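# Crack the egg, yolk to white bowl, shells to green

## Task

Break the egg open, tip its contents (a single firm yolk and no white) into the white bowl, and put both shell halves into the dark green waste bowl. At the end both bowls must stand upright with everything inside them at rest, nothing may stay in place only because the robot holds it, and the hand must have let go and moved away. The shell splits around its middle when struck or pressed firmly there, for example by a fingertip or against the table. Before the halves are separated, the same force applied near an end, or much greater force anywhere, crushes the egg and the task fails. Once cracked, the halves can be pulled apart.

## Robot and tools

Robot: one arm ending in a five-fingered right hand with a wrist camera. All positions are given for the hand point, a spot fixed to the palm 0.05 m in front of it, where the index pad meets the thumb tip in a pinch. Hand point axes: +z runs along the straight fingers, +y points out of the palm, and +x runs across the palm away from the thumb. Straight fingers reach 0.06-0.07 m past the point along +z. Across the palm the hand extends 0.08 m on the little-finger side. On the thumb side it extends 0.02 m with the thumb turned in front of the palm, or up to 0.09 m otherwise. A wrist bracket on the little-finger side reaches 0.11 m across and 0.03 m beyond the point along +y, and it can strike things.

Scene frame: origin on the table top under the arm base, +z up, +y to the left when facing along +x. Results report end_effector_position (m), end_effector_quat_wxyz and velocities (m/s, rad/s) in this frame. The printed position may be a little off, more so at long reach.

execute_actions(actions): a list of actions run in order. Each action is a table of up to 15 rows, one row per 1/30 s step. If there are fewer rows, the last row is held for the remaining steps. Each row has 14 numbers, all in [-1, 1]: dx, dy, dz, rx, ry, rz, little, ring, middle, index, thumb_bend, thumb_turn, force_limit, speed. The first six are an offset, not a pose. They are measured in the hand point's own axes from its measured pose when the action began; for the first action of a call, that is the last pose a result reported. Every row uses that same start, not the previous row. 1.0 equals 0.6 m or 180 degrees, and rx, ry, rz form one rotation vector. Each step is clipped to 100 mm and 16 degrees from the measured pose, so a large offset needs several actions. Finger and thumb targets: +1 open or straight, -1 closed. thumb_turn -1 puts the thumb in front of the palm, opposite the fingers, and +1 puts it beside the palm. A pinch is about index -0.22, thumb_bend -0.75, thumb_turn -0.57. force_limit maps -1..+1 to about 0..10 N at the fingertip (0..15 N for the two thumb motors), and it only stops closing motion. speed maps -1..+1 to almost zero up to full speed, where full travel takes 0.6 s. An empty list just returns state and images.

move(target, speed, stop_force, blocking): drives the hand point in a straight line toward one row laid out like a row above. Its pose part is an offset in hand point axes from the pose in the latest result that showed one. Its hand numbers are sent at the start. speed is in m/s, from 0.002 to 0.5 (default 0.25); rotation is limited to twice that value in rad/s. The path lasts 0.5-10 s and does not avoid obstacles. stop_force (9-40 N, allowed after 0.2 s of scene time) ends the path when the wrist sensor reads that much extra push against the motion; the arm then backs up two steps and holds. Use it only when moving very slowly and without turning. Omit it when moving away from something you are pressing. blocking=false returns after 0.5 s while motion continues; it cannot be combined with stop_force. The result adds a move: line with the ending (done, off_target, moving, held, fault, contact) and limits (paced means the sent pose was clipped; held means some steps were blocked), plus the distance from the target.

wait(seconds): 0-10, holds the last command and returns early if a move ends. stop(): brakes a running move. zoom_image(camera, region): camera is cam_head_left, cam_head_right or cam_wrist; region is [x0, y0, x1, y1] in pixels, at most 504x504. Head images are 896x504 and the wrist image is a 504x504 fisheye. show_instructions() shows the reference pages. finished_scene(scene) ends the current scene, identified by its number; this is final, so first make sure the goal holds.

Result lines: Hand target is the pose the controller is now heading for. A pose unreachable line means the clearance check altered or blocked the command. hand_measured, hand_stopped_by and hand_load_n list six values in motor order. hand_stopped_by uses moving, target, force, stalled or fault. hand_load_n is positive when the finger is pushed open; loads near 0 mean the grip is gone. Wrist force and Wrist torque are given in hand point axes, carry up to about 4 N offset and 2.4 N noise, and saturate near 50 N.

Gripping: turn the thumb in front of the palm before reaching the object. A full-hand wrap fits objects 0.035-0.08 m across. A motor moves only when its target changes by 0.01 or more, then locks on arrival or at force_limit. For a gentle grip, close at speed -0.9 or lower. To loosen, send targets more open than hand_measured.

Cautions: the arm is stiff and commands lag by about 0.17 s. Pushing even slightly past a firm contact can cause a fault stop: joint torque over 138 N m (shoulder and elbow) or 25.7 N m (wrists), or 150 N on any part. A fault freezes the arm for 10 s. Held loads heat the motors; a warning appears at 70 °C and the brakes lock at 85 °C. Knocking the egg lightly at its middle cracks it; hard or end-on pressure crushes it. Do not drop, slam, or push anything off the table, and keep the bowls upright. Loose objects may occasionally get nudged. Release and back away before finishing.

Each tool is called as a command line: name --argument value for each argument, lists and objects as JSON in quotes; but a table of rows of numbers goes row by row, as --pt "numbers of a row", without its own name.

Reference images:

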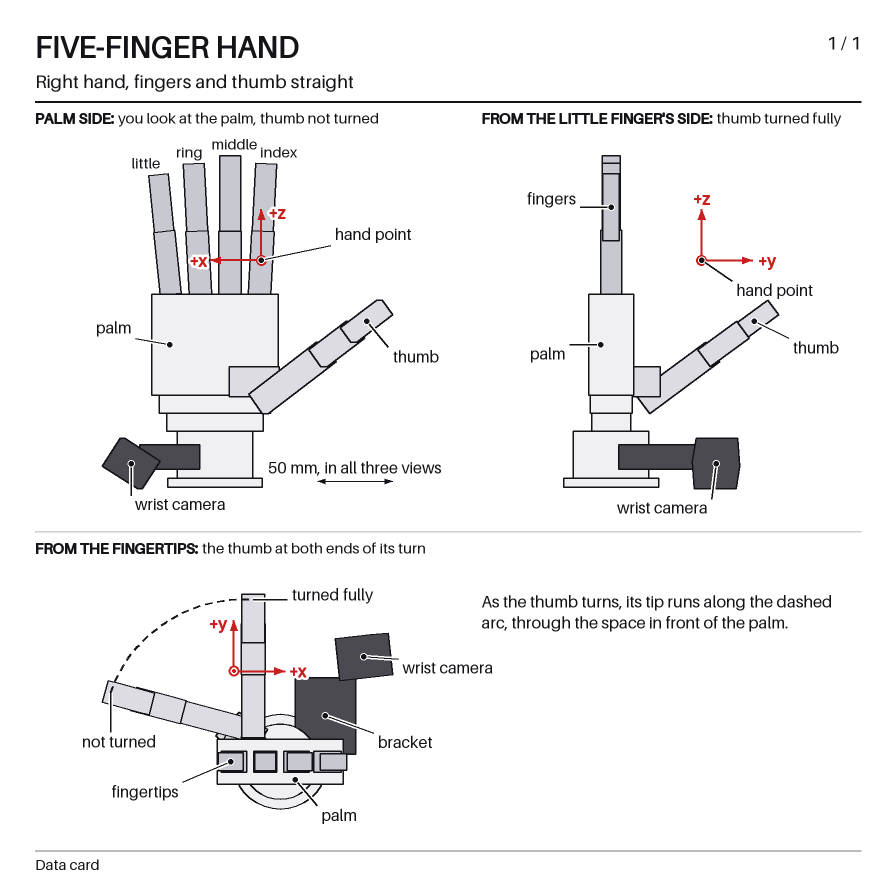

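## Session

execute_actions --actions '[]'

Scene clock: 0.00 s.
end_effector_position=(+0.1220, +0.4059, +0.2340) hand_measured=(+1.000, +1.000, +1.000, +1.000, +1.000, +1.000) hand_load_n=(+0.0, +0.0, +0.0, +0.0, +0.0, +0.0) hand_stopped_by=(target, target, target, target, target, target) hand_force_limit=0.00 hand_speed=-0.80 end_effector_quat_wxyz=(+0.070, -0.433, +0.898, +0.026) end_effector_velocity=(-0.000, -0.001, -0.000) end_effector_angular_velocity=(-0.002, -0.000, +0.001)
Joint positions: [ 0.99  -0.519  1.716  0.737  2.098 -1.362]
Joint velocities: [ 0.    -0.     0.     0.002  0.001  0.   ]
Wrist force (N, on the end effector, along its own x y z axes, offset not removed): no reading
Wrist torque (N m, same axes, about the end effector's origin, offset not removed): no reading
Hand target: +0.122, +0.406, +0.234; +0.070, -0.433, +0.898, +0.026

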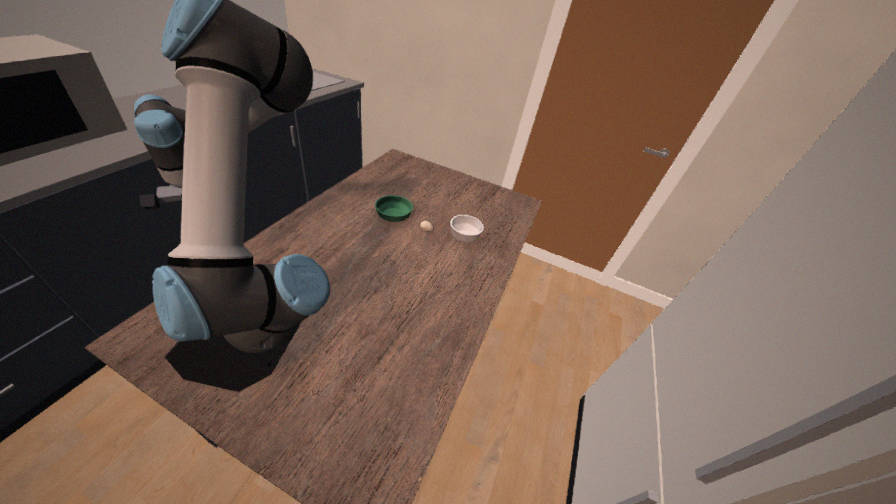

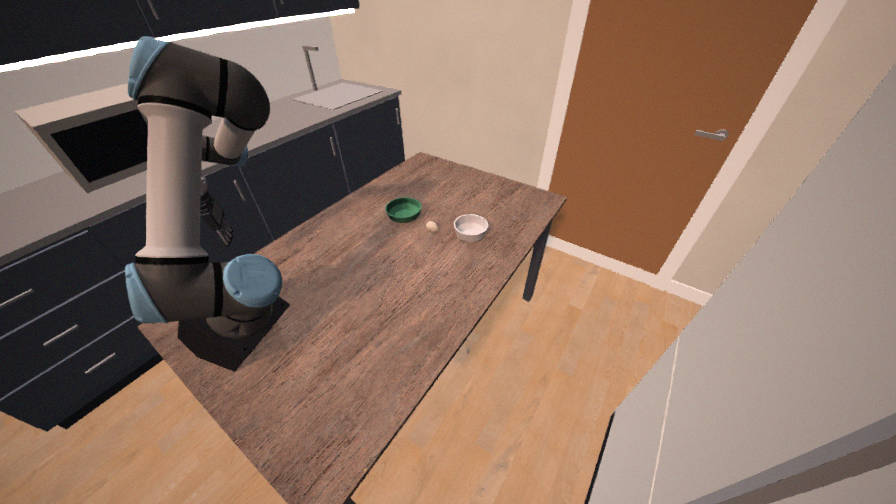

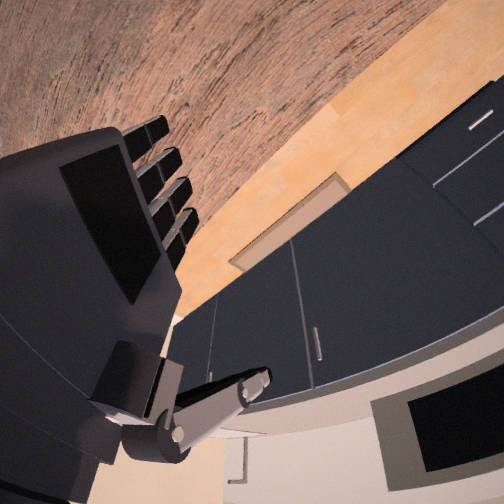

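move --target '[0,-0.6,0,0,0,0,1,1,1,1,1,-1,0,0.5]' --speed 0.4

move --target '[0,-0.5,0,0,0,0,1,1,1,1,1,-1,0,0.5]' --speed 0.4

zoom_image --camera "cam_head_left" --region '[340,150,540,270]'

Scene clock: 38.80 s.
end_effector_position=(+0.4025, +0.1817, +0.2385) hand_measured=(+1.000, +1.000, +1.000, +1.000, +1.000, -1.000) hand_load_n=(+0.0, +0.0, +0.0, +0.0, +0.0, +0.0) hand_stopped_by=(target, target, target, target, target, target) hand_force_limit=0.00 hand_speed=0.50 end_effector_quat_wxyz=(+0.070, -0.433, +0.898, +0.027) end_effector_velocity=(+0.002, -0.002, -0.000) end_effector_angular_velocity=(+0.002, +0.002, +0.002)
Joint positions: [ 0.294 -0.974  1.727  0.712  2.193 -2.191]
Joint velocities: [-0.007 -0.001 -0.005  0.003 -0.003 -0.009]
Wrist force (N, on the end effector, along its own x y z axes, offset not removed): [0.9 -2.0 -0.2]
Wrist torque (N m, same axes, about the end effector's origin, offset not removed): [-0.23 -0.22 -0.18]
Hand target: +0.403, +0.182, +0.239; +0.070, -0.433, +0.898, +0.027
Off the commanded pose: 0.001 m, 0 deg.
move: done
camera_calibration (this result's frames):
cam_wrist: T_world_to_cam=[[-0.688718, 0.7249, -0.0137104, 0.155283], [0.534115, 0.520062, 0.666526, -0.468364], [0.490295, 0.451726, -0.745356, 0.0232399], [0, 0, 0, 1]] pos_world=[0.345712, 0.120516, 0.331628]

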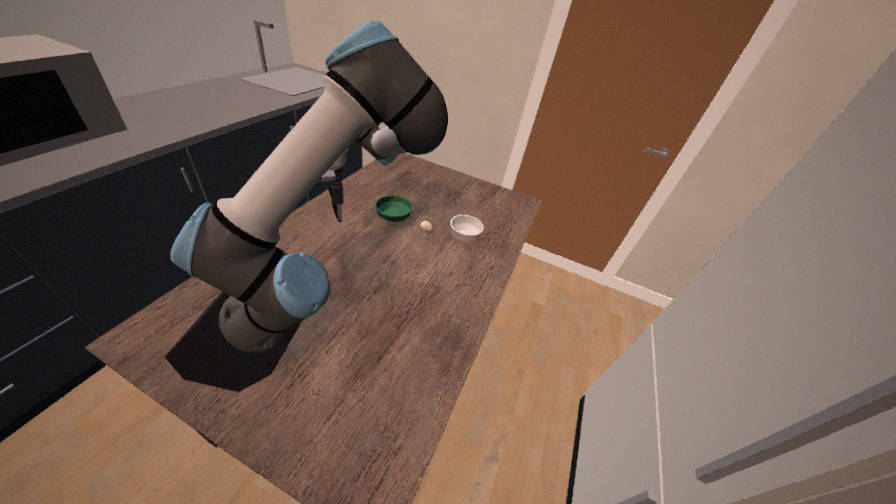

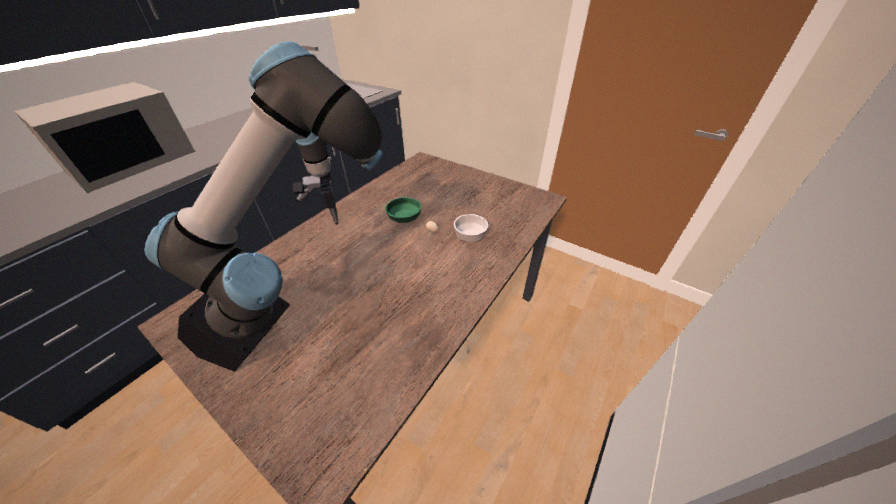

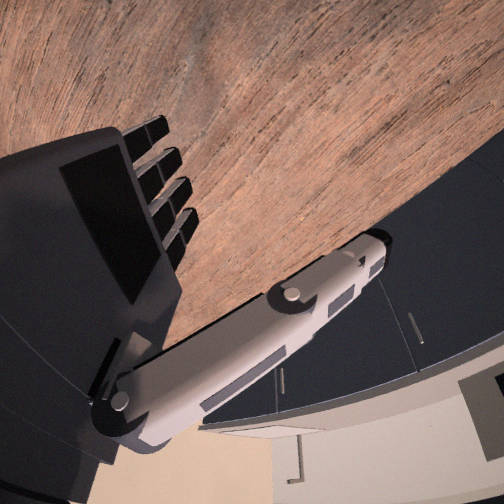

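Scene clock: 40.37 s.
end_effector_position=(+0.6367, -0.0052, +0.2420) hand_measured=(+1.000, +1.000, +1.000, +1.000, +1.000, -1.000) hand_load_n=(+0.0, +0.0, +0.0, +0.0, +0.0, +0.0) hand_stopped_by=(target, target, target, target, target, target) hand_force_limit=0.00 hand_speed=0.50 end_effector_quat_wxyz=(+0.070, -0.433, +0.898, +0.027) end_effector_velocity=(+0.003, -0.001, +0.000) end_effector_angular_velocity=(-0.000, +0.004, +0.000)
Joint positions: [-0.046 -0.857  1.002  1.097  2.117 -2.59 ]
Joint velocities: [-0.     0.011 -0.022  0.016  0.001  0.002]
Wrist force (N, on the end effector, along its own x y z axes, offset not removed): [0.6 -2.9 0.3]
Wrist torque (N m, same axes, about the end effector's origin, offset not removed): [-0.38 -0.30 -0.14]
Hand target: +0.637, -0.005, +0.242; +0.070, -0.433, +0.898, +0.027
Off the commanded pose: 0.000 m, 0 deg.
move: done
camera_calibration (this result's frames):
cam_wrist: T_world_to_cam=[[-0.68855, 0.725066, -0.0133377, 0.451892], [0.533981, 0.519362, 0.667179, -0.49862], [0.490676, 0.452265, -0.744778, -0.00492479], [0, 0, 0, 1]] pos_world=[0.57982, -0.0664605, 0.335028]

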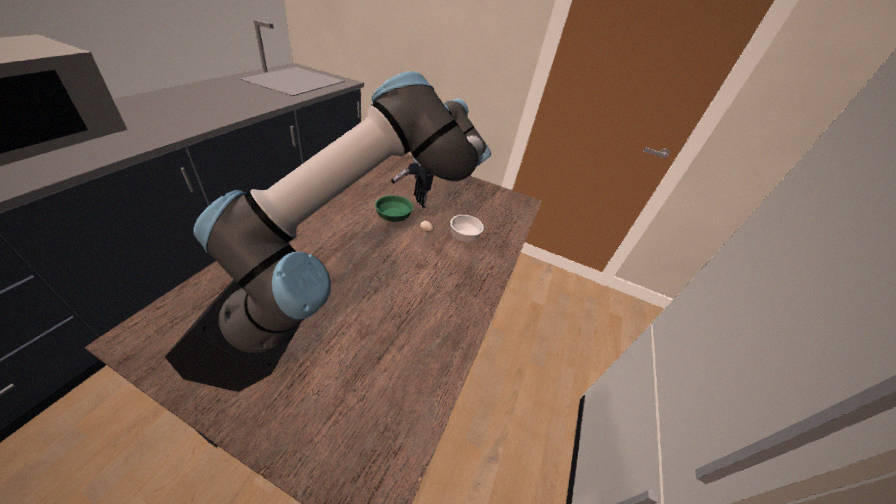

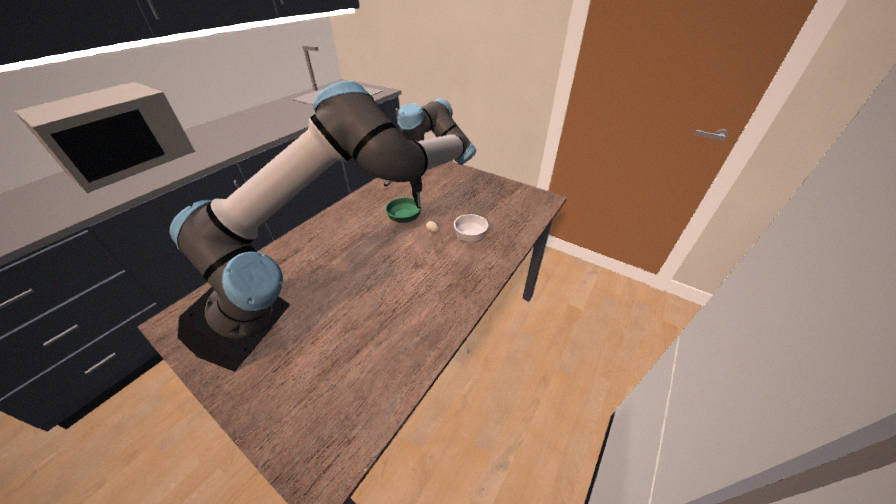

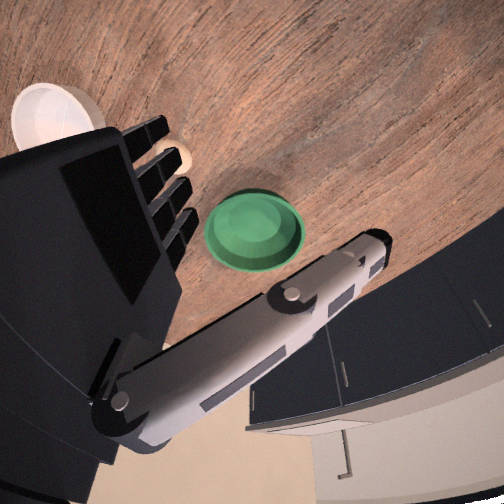

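Region (340, 150, 540, 270) of cam_head_left's 896x504 image, scaled by 2.520, with more detail than that image has; it fills the top 302 rows of this view, and the rest is white.

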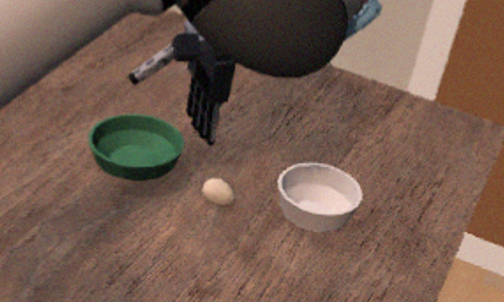

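move --target '[0,0,0,0,0,0.9,1,1,1,1,1,-1,0,0.5]' --speed 0.5

Scene clock: 55.17 s.
end_effector_position=(+0.6366, -0.0052, +0.2421) hand_measured=(+1.000, +1.000, +1.000, +1.000, +1.000, -1.000) hand_load_n=(+0.0, +0.0, +0.0, +0.0, +0.0, +0.0) hand_stopped_by=(target, target, target, target, target, target) hand_force_limit=0.00 hand_speed=0.50 end_effector_quat_wxyz=(-0.015, +0.819, +0.569, +0.074) end_effector_velocity=(+0.000, -0.000, -0.001) end_effector_angular_velocity=(-0.000, +0.008, -0.012)
Joint positions: [ 0.12  -0.878  1.271  0.95   2.163  0.426]
Joint velocities: [ 0.001  0.007 -0.01   0.012  0.001  0.018]
Wrist force (N, on the end effector, along its own x y z axes, offset not removed): [-3.9 -1.4 -0.6]
Wrist torque (N m, same axes, about the end effector's origin, offset not removed): [-0.22 0.51 -0.48]
Hand target: +0.637, -0.005, +0.242; -0.016, +0.820, +0.568, +0.074
Off the commanded pose: 0.000 m, 0 deg.
move: done
camera_calibration (this result's frames):
cam_wrist: T_world_to_cam=[[0.880938, -0.472871, 0.0184544, -0.561245], [-0.435997, -0.795846, 0.420162, 0.171852], [-0.183995, -0.378183, -0.907261, 0.459764], [0, 0, 0, 1]] pos_world=[0.653944, 0.0452461, 0.355278]

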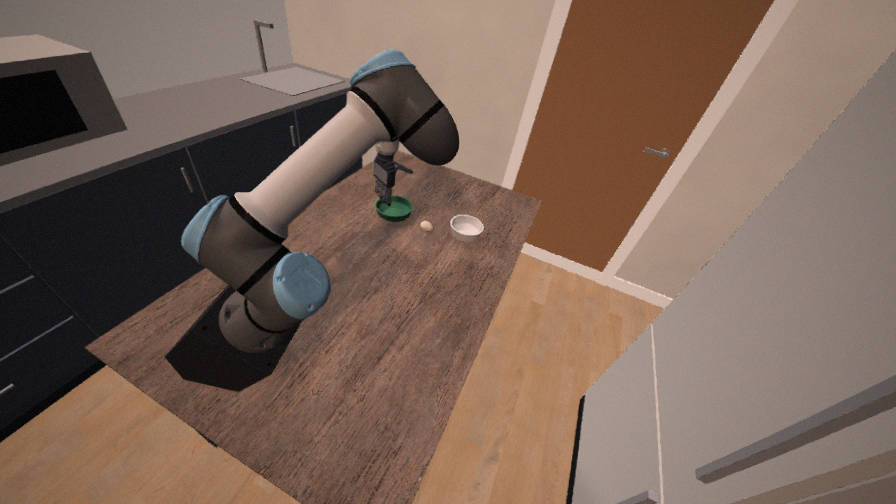

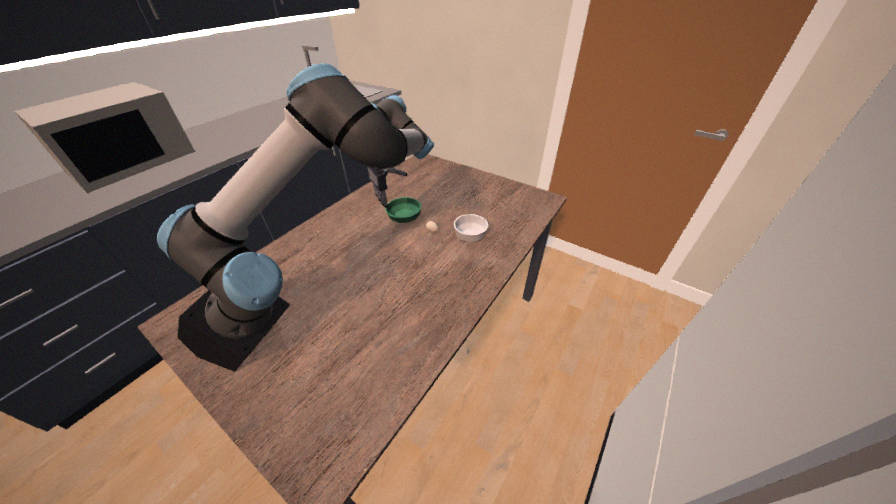

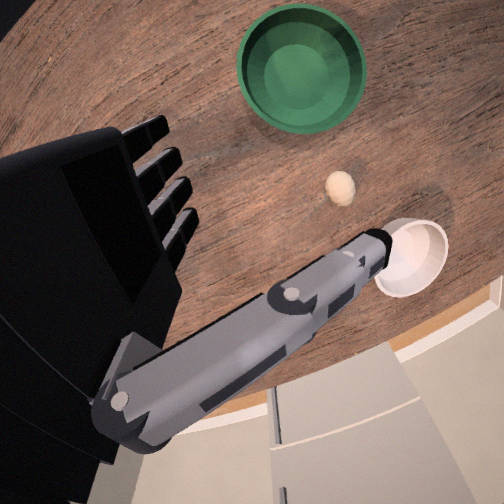

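move --target '[-0.078,0.214,0.191,0.013,-0.047,0.044,1,1,1,1,1,-1,0,0.5]' --speed 0.3

Scene clock: 90.13 s.
end_effector_position=(+0.7521, -0.0813, +0.1299) hand_measured=(+1.000, +1.000, +1.000, +1.000, +1.000, -1.000) hand_load_n=(+0.0, +0.0, +0.0, +0.0, +0.0, +0.0) hand_stopped_by=(target, target, target, target, target, target) hand_force_limit=0.00 hand_speed=0.50 end_effector_quat_wxyz=(+0.005, +0.859, +0.512, +0.001) end_effector_velocity=(+0.003, +0.000, -0.001) end_effector_angular_velocity=(-0.002, +0.010, -0.003)
Joint positions: [-0.057 -0.492  0.638  1.192  2.24   0.42 ]
Joint velocities: [ 0.001  0.023 -0.043  0.033  0.003  0.012]
Wrist force (N, on the end effector, along its own x y z axes, offset not removed): [0.4 -0.3 0.1]
Wrist torque (N m, same axes, about the end effector's origin, offset not removed): [0.10 -0.19 -0.12]
Hand target: +0.752, -0.081, +0.130; +0.005, +0.859, +0.512, +0.001
Off the commanded pose: 0.000 m, 0 deg.
move: done
camera_calibration (this result's frames):
cam_wrist: T_world_to_cam=[[0.807011, -0.590424, -0.0115381, -0.646941], [-0.48842, -0.678317, 0.548938, 0.24101], [-0.331932, -0.437363, -0.835784, 0.44759], [0, 0, 0, 1]] pos_world=[0.788372, -0.0227291, 0.234324]

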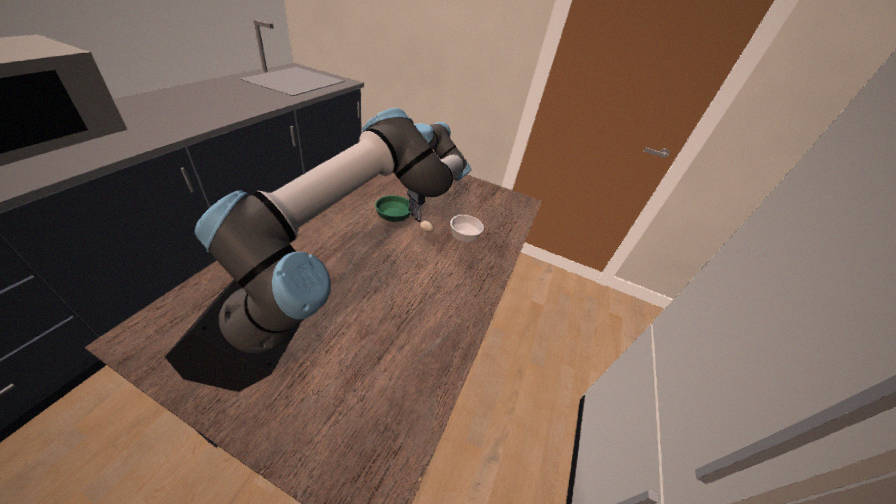

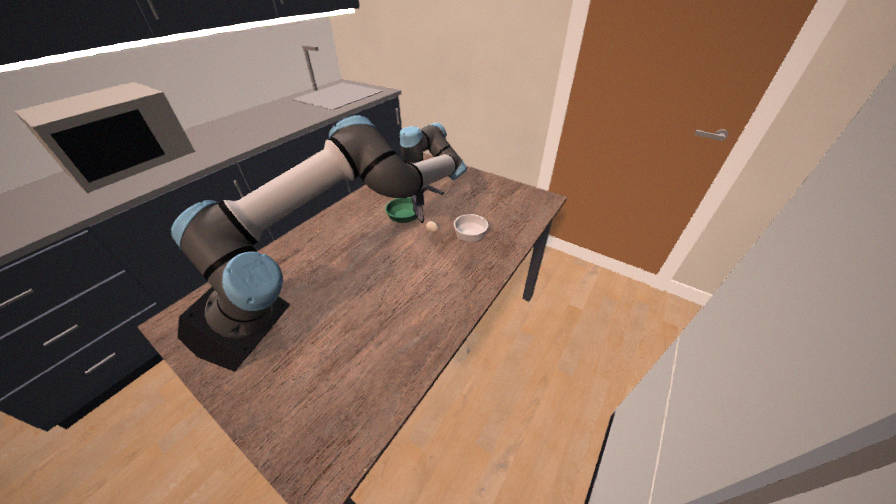

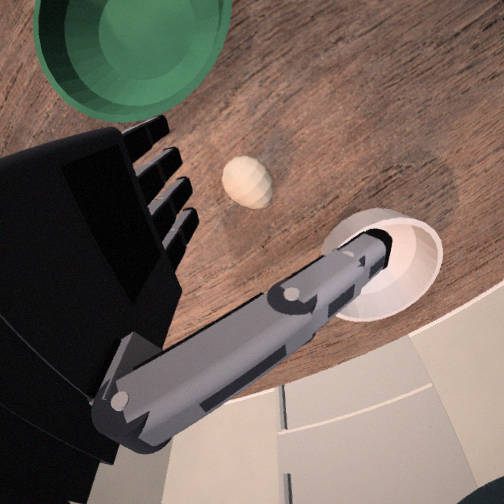

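move --target '[0,0,0.09,0,0,0,1,1,1,1,1,-1,0,0.5]' --speed 0.08

move --target '[0,0,0,0,0,0,1,-1,-1,-1,-1,-1,-0.6,-0.9]'

wait --seconds 8

Scene clock: 108.80 s.
end_effector_position=(+0.7524, -0.0816, +0.0763) hand_measured=(+1.000, +1.000, +1.000, +1.000, +1.000, -1.000) hand_load_n=(+0.0, +0.0, +0.0, +0.0, +0.0, +0.0) hand_stopped_by=(target, target, target, target, target, target) hand_force_limit=0.00 hand_speed=0.50 end_effector_quat_wxyz=(+0.005, +0.859, +0.512, +0.001) end_effector_velocity=(+0.000, +0.001, -0.003) end_effector_angular_velocity=(+0.001, +0.000, +0.001)
Joint positions: [-0.106 -0.455  0.661  1.094  2.228  0.36 ]
Joint velocities: [-0.002  0.003 -0.    -0.004 -0.001 -0.003]
Wrist force (N, on the end effector, along its own x y z axes, offset not removed): [-2.7 -0.7 3.7]
Wrist torque (N m, same axes, about the end effector's origin, offset not removed): [-0.36 0.20 -0.41]
Hand target: +0.752, -0.082, +0.076; +0.005, +0.859, +0.512, +0.001
Off the commanded pose: 0.000 m, 0 deg.
move: done
camera_calibration (this result's frames):
cam_wrist: T_world_to_cam=[[0.807019, -0.590409, -0.0117277, -0.647976], [-0.488316, -0.678375, 0.548958, 0.270333], [-0.332066, -0.437293, -0.835768, 0.402799], [0, 0, 0, 1]] pos_world=[0.788693, -0.0230434, 0.180646]

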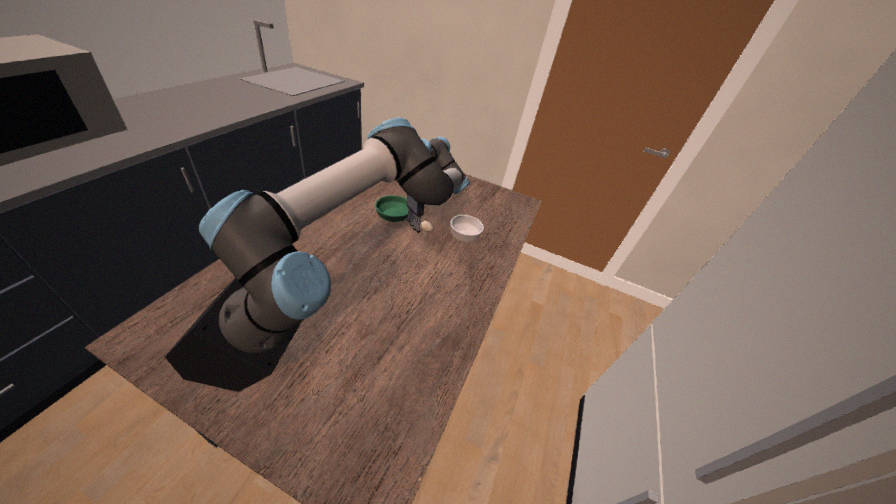

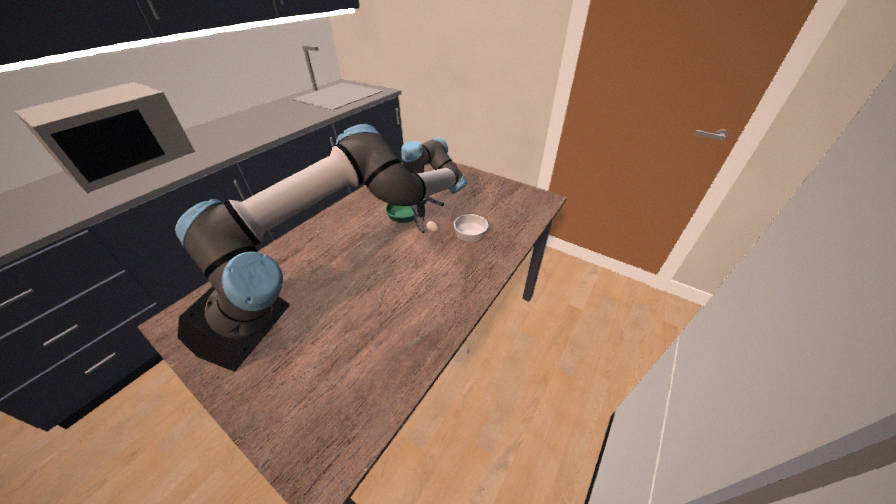

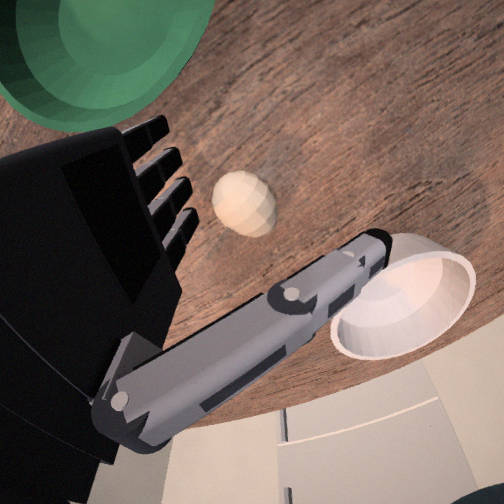

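Scene clock: 113.80 s.
end_effector_position=(+0.7524, -0.0816, +0.0763) hand_measured=(+1.000, +0.184, +0.184, +0.184, +0.484, -1.000) hand_load_n=(+0.0, +0.0, +0.0, +0.0, +0.0, +0.0) hand_stopped_by=(target, moving, moving, moving, moving, target) hand_force_limit=-0.60 hand_speed=-0.90 end_effector_quat_wxyz=(+0.005, +0.859, +0.512, +0.001) end_effector_velocity=(+0.000, +0.001, -0.000) end_effector_angular_velocity=(+0.002, -0.000, +0.000)
Joint positions: [-0.106 -0.455  0.661  1.094  2.228  0.36 ]
Joint velocities: [ 0.     0.     0.    -0.    -0.001 -0.   ]
Wrist force (N, on the end effector, along its own x y z axes, offset not removed): [3.6 -0.1 2.0]
Wrist torque (N m, same axes, about the end effector's origin, offset not removed): [-0.07 -0.55 0.24]
Hand target: +0.752, -0.082, +0.076; +0.005, +0.859, +0.512, +0.001
Off the commanded pose: 0.000 m, 0 deg.
move: moving (no rest 5 s after the path's end)
camera_calibration (this result's frames):
cam_wrist: T_world_to_cam=[[0.80702, -0.590408, -0.0117298, -0.647977], [-0.488314, -0.678376, 0.548959, 0.27033], [-0.332067, -0.437293, -0.835767, 0.4028], [0, 0, 0, 1]] pos_world=[0.788692, -0.0230436, 0.180646]

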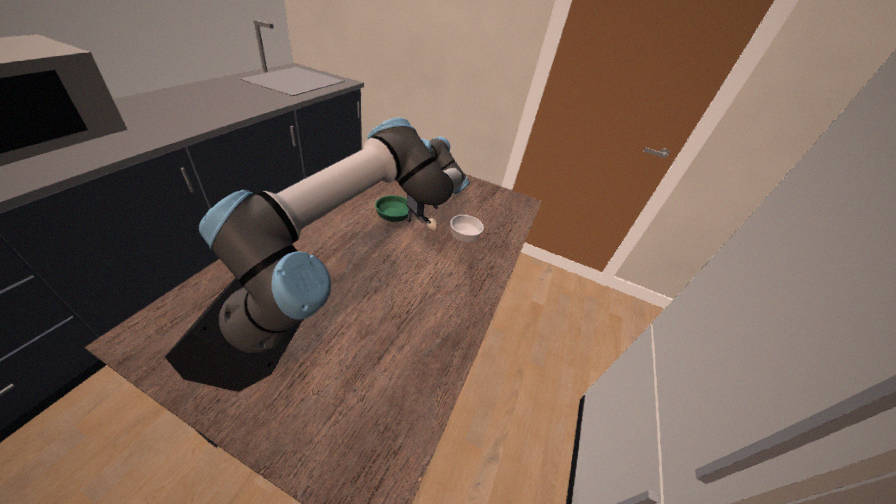

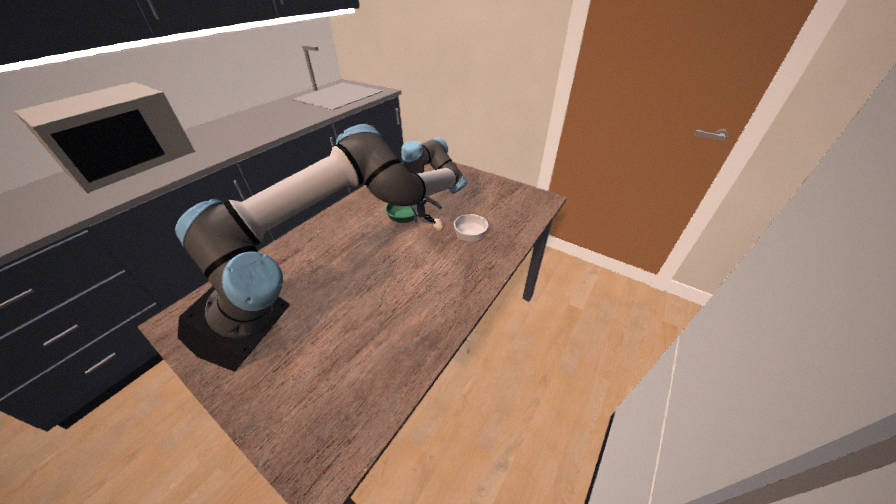

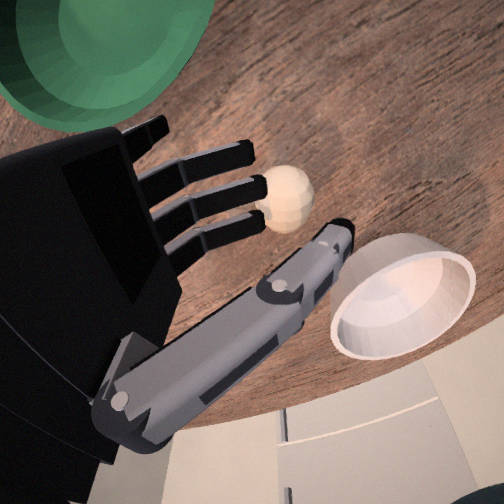

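Scene clock: 121.80 s.
end_effector_position=(+0.7524, -0.0816, +0.0763) hand_measured=(+1.000, -1.000, -0.526, -1.000, +0.030, -1.000) hand_load_n=(+0.0, +0.0, +2.5, +0.0, +3.0, +0.5) hand_stopped_by=(target, target, force, target, force, target) hand_force_limit=-0.60 hand_speed=-0.90 end_effector_quat_wxyz=(+0.005, +0.859, +0.512, +0.001) end_effector_velocity=(+0.000, -0.000, +0.000) end_effector_angular_velocity=(-0.001, -0.001, -0.001)
Joint positions: [-0.106 -0.455  0.661  1.094  2.228  0.36 ]
Joint velocities: [ 0.001 -0.    -0.    -0.001  0.001  0.   ]
Wrist force (N, on the end effector, along its own x y z axes, offset not removed): [-0.6 0.8 2.0]
Wrist torque (N m, same axes, about the end effector's origin, offset not removed): [-0.05 -0.14 0.00]
Hand target: +0.752, -0.082, +0.076; +0.005, +0.859, +0.512, +0.001
Off the commanded pose: 0.000 m, 0 deg.
wait: 8.00 s; at rest by 7.23 s
camera_calibration (this result's frames):
cam_wrist: T_world_to_cam=[[0.80702, -0.590408, -0.0117297, -0.647977], [-0.488314, -0.678376, 0.548959, 0.27033], [-0.332067, -0.437293, -0.835767, 0.4028], [0, 0, 0, 1]] pos_world=[0.788692, -0.0230436, 0.180646]

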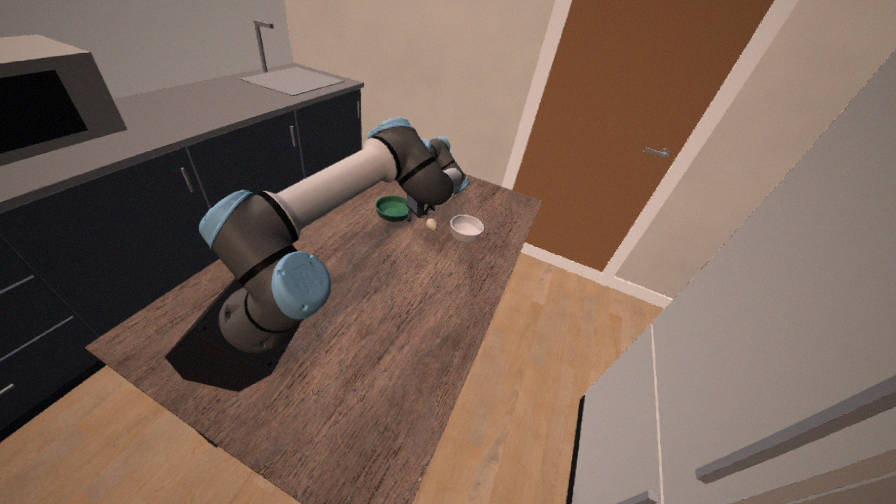

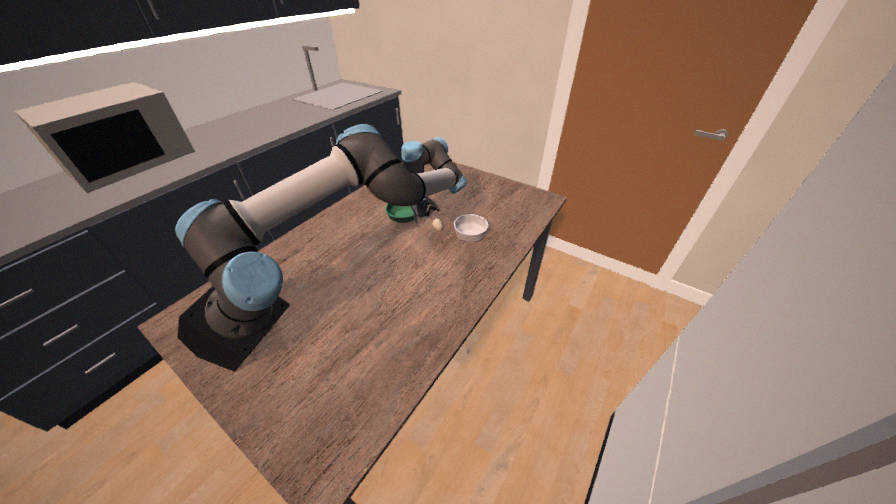

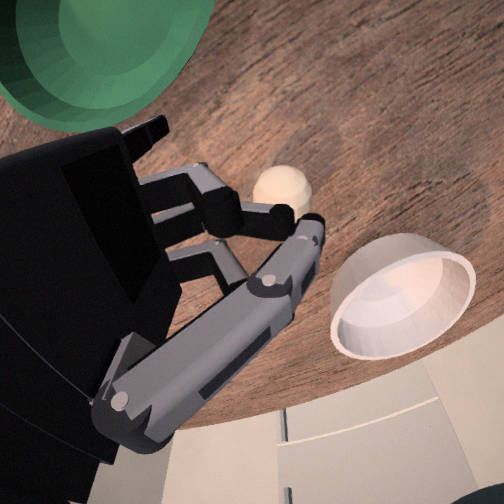

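move --target '[0,0,-0.15,0,0,0,1,1,1,1,1,-1,-0.6,0.5]' --speed 0.2

move --target '[0,0.1,0,0,0,-1,1,1,1,1,1,-1,-0.6,0.5]' --speed 0.5

move --target '[0,0,0,0.278,0,0,1,1,1,1,1,-1,-0.6,0.5]' --speed 0.4

Scene clock: 157.20 s.
end_effector_position=(+0.7519, -0.0811, +0.1660) hand_measured=(+1.000, +1.000, +1.000, +1.000, +1.000, -1.000) hand_load_n=(+0.0, +0.0, +0.0, +0.0, +0.0, +0.0) hand_stopped_by=(target, target, target, target, target, target) hand_force_limit=-0.60 hand_speed=0.50 end_effector_quat_wxyz=(+0.005, +0.859, +0.512, +0.001) end_effector_velocity=(-0.000, +0.000, +0.002) end_effector_angular_velocity=(+0.000, +0.001, +0.000)
Joint positions: [-0.023 -0.509  0.606  1.266  2.248  0.462]
Joint velocities: [ 0.002 -0.    -0.003  0.006  0.     0.003]
Wrist force (N, on the end effector, along its own x y z axes, offset not removed): [0.5 -2.0 -2.3]
Wrist torque (N m, same axes, about the end effector's origin, offset not removed): [-0.35 0.01 -0.10]
Hand target: +0.752, -0.081, +0.166; +0.005, +0.859, +0.512, +0.001
Off the commanded pose: 0.000 m, 0 deg.
move: done
camera_calibration (this result's frames):
cam_wrist: T_world_to_cam=[[0.807055, -0.590365, -0.0114803, -0.646219], [-0.488385, -0.678318, 0.548967, 0.221215], [-0.331878, -0.43744, -0.835765, 0.477691], [0, 0, 0, 1]] pos_world=[0.788108, -0.0224901, 0.270379]

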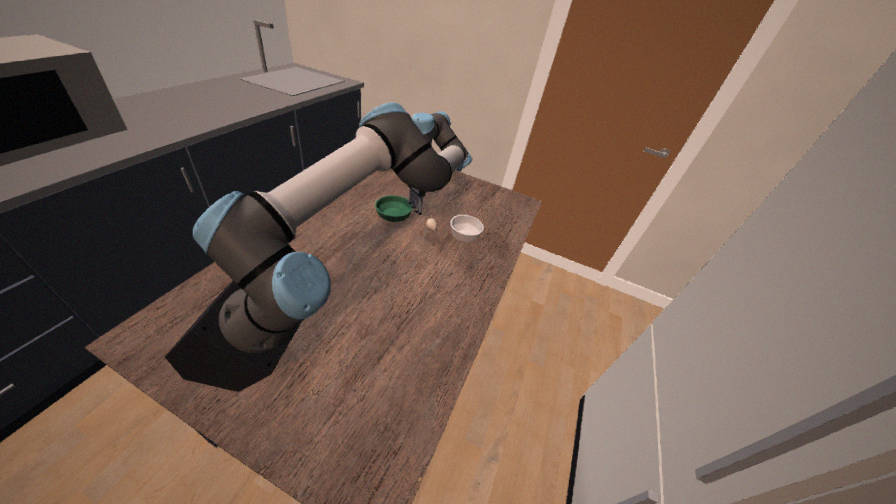

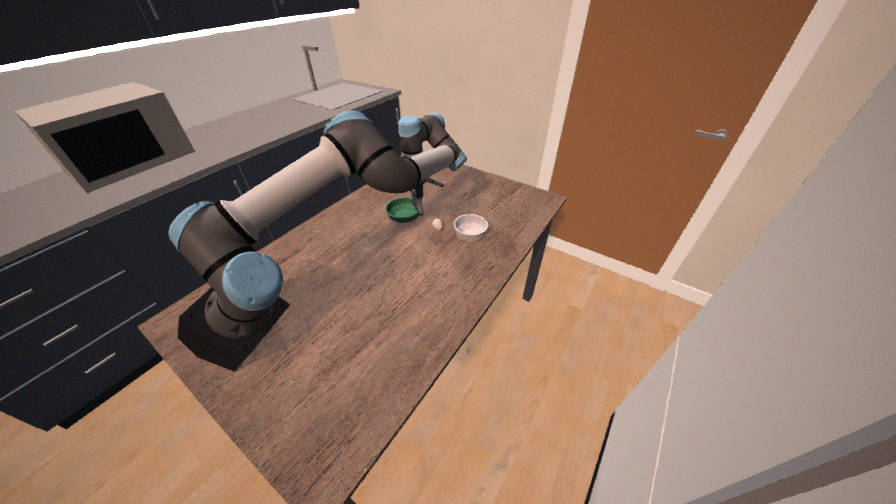

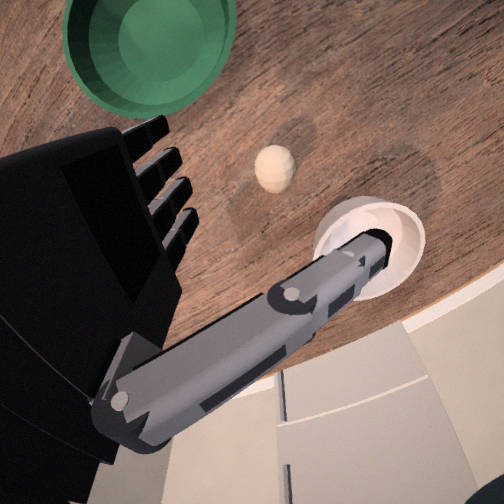

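Scene clock: 161.40 s.
end_effector_position=(+0.8034, -0.1096, +0.1662) hand_measured=(+1.000, +1.000, +1.000, +1.000, +1.000, -1.000) hand_load_n=(+0.0, +0.0, +0.0, +0.0, +0.0, +0.0) hand_stopped_by=(target, target, target, target, target, target) hand_force_limit=-0.60 hand_speed=0.50 end_effector_quat_wxyz=(+0.130, -0.477, +0.863, -0.098) end_effector_velocity=(-0.000, -0.000, -0.002) end_effector_angular_velocity=(-0.016, -0.000, +0.018)
Joint positions: [-0.171 -0.398  0.036  1.233  2.143 -3.013]
Joint velocities: [ 0.002  0.003  0.001 -0.008  0.009 -0.023]
Wrist force (N, on the end effector, along its own x y z axes, offset not removed): [0.7 -3.3 -0.3]
Wrist torque (N m, same axes, about the end effector's origin, offset not removed): [-0.52 -0.12 -0.10]
Hand target: +0.803, -0.110, +0.166; +0.130, -0.479, +0.863, -0.099
Off the commanded pose: 0.001 m, 19 deg; orientation clipped at the last step of the last action.
elbow stopped short: the move would have taken joint 3 (elbow) straighter than the controller allows; a more bent joint 3 avoids this.
move: off_target; limits=paced
camera_calibration (this result's frames):
cam_wrist: T_world_to_cam=[[-0.715588, 0.634073, -0.293063, 0.6996], [0.330192, 0.676763, 0.658001, -0.300301], [0.615555, 0.37409, -0.693649, -0.213332], [0, 0, 0, 1]] pos_world=[0.7311, -0.160559, 0.254648]

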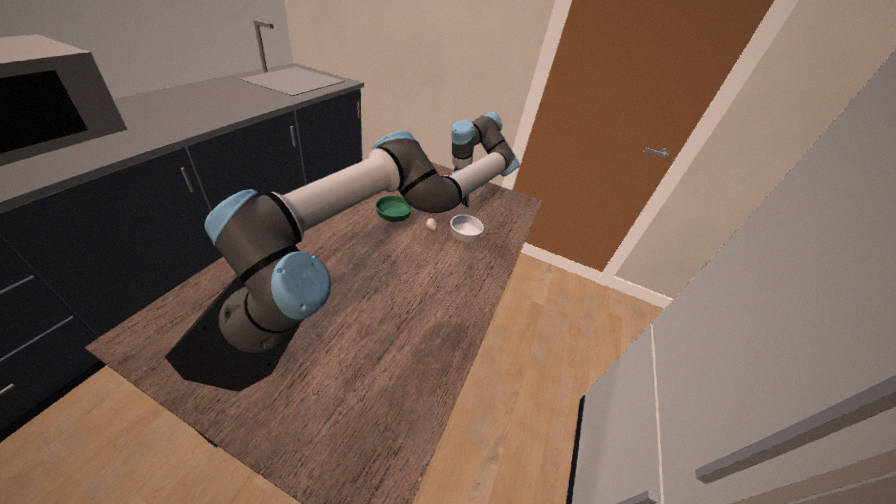

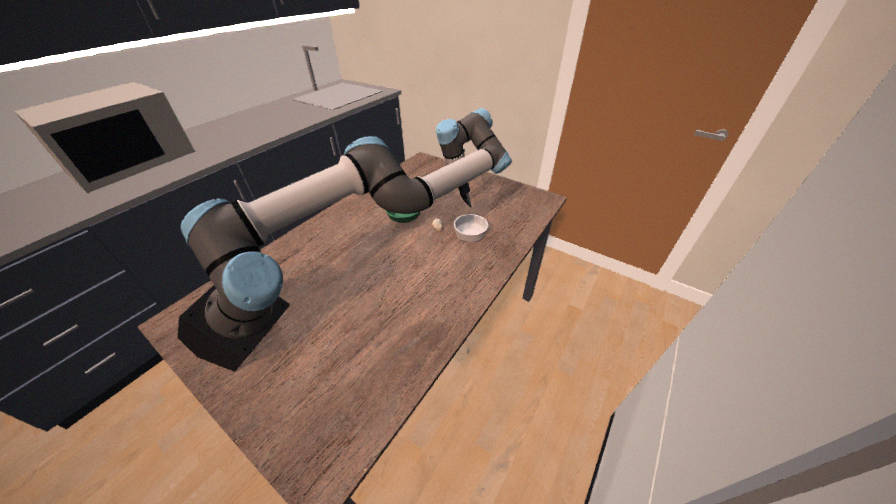

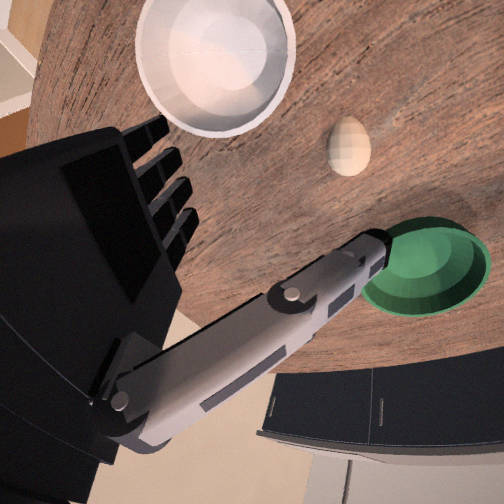

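Scene clock: 163.77 s.
end_effector_position=(+0.8028, -0.1097, +0.1665) hand_measured=(+1.000, +1.000, +1.000, +1.000, +1.000, -1.000) hand_load_n=(+0.0, +0.0, +0.0, +0.0, +0.0, +0.0) hand_stopped_by=(target, target, target, target, target, target) hand_force_limit=-0.60 hand_speed=0.50 end_effector_quat_wxyz=(+0.319, -0.377, +0.742, -0.453) end_effector_velocity=(+0.001, +0.002, -0.001) end_effector_angular_velocity=(-0.005, -0.014, +0.000)
Joint positions: [-0.172 -1.06   1.618 -0.687  2.017 -3.534]
Joint velocities: [-0.001  0.003  0.01  -0.026 -0.01  -0.004]
Wrist force (N, on the end effector, along its own x y z axes, offset not removed): [-2.6 -2.8 -2.8]
Wrist torque (N m, same axes, about the end effector's origin, offset not removed): [-0.25 0.49 -0.12]
Hand target: +0.803, -0.110, +0.166; +0.320, -0.377, +0.741, -0.454
Off the commanded pose: 0.001 m, 0 deg.
move: done; limits=paced
camera_calibration (this result's frames):
cam_wrist: T_world_to_cam=[[-0.181314, 0.407086, -0.895213, 0.345758], [0.00508635, 0.910677, 0.413088, 0.027183], [0.983412, 0.0703453, -0.167189, -0.629045], [0, 0, 0, 1]] pos_world=[0.681164, -0.121258, 0.193129]

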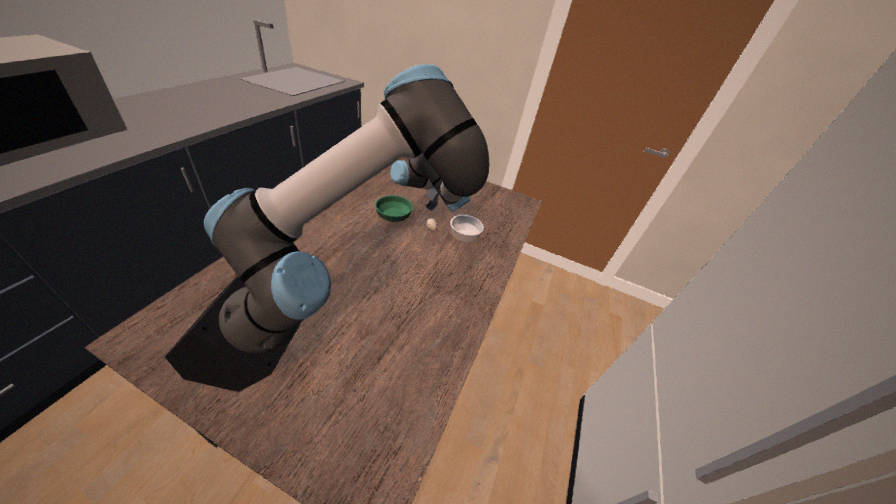

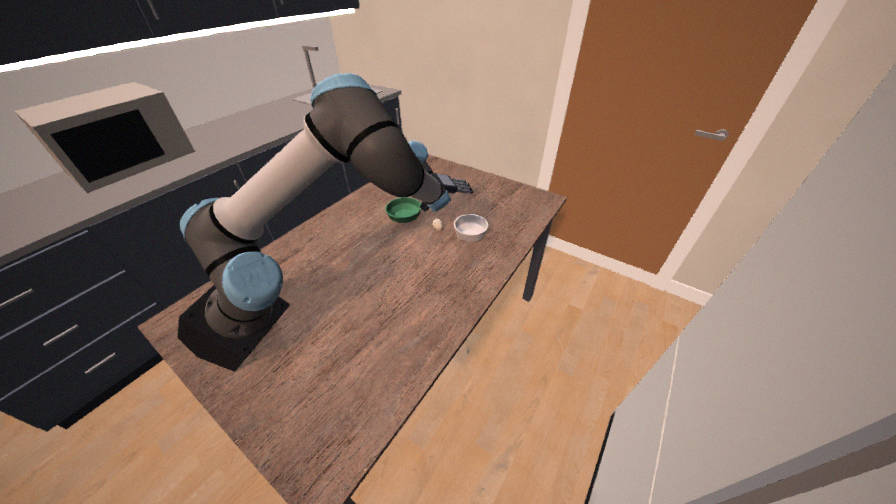

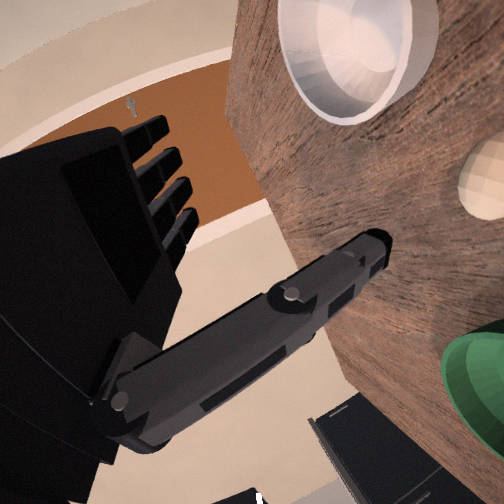

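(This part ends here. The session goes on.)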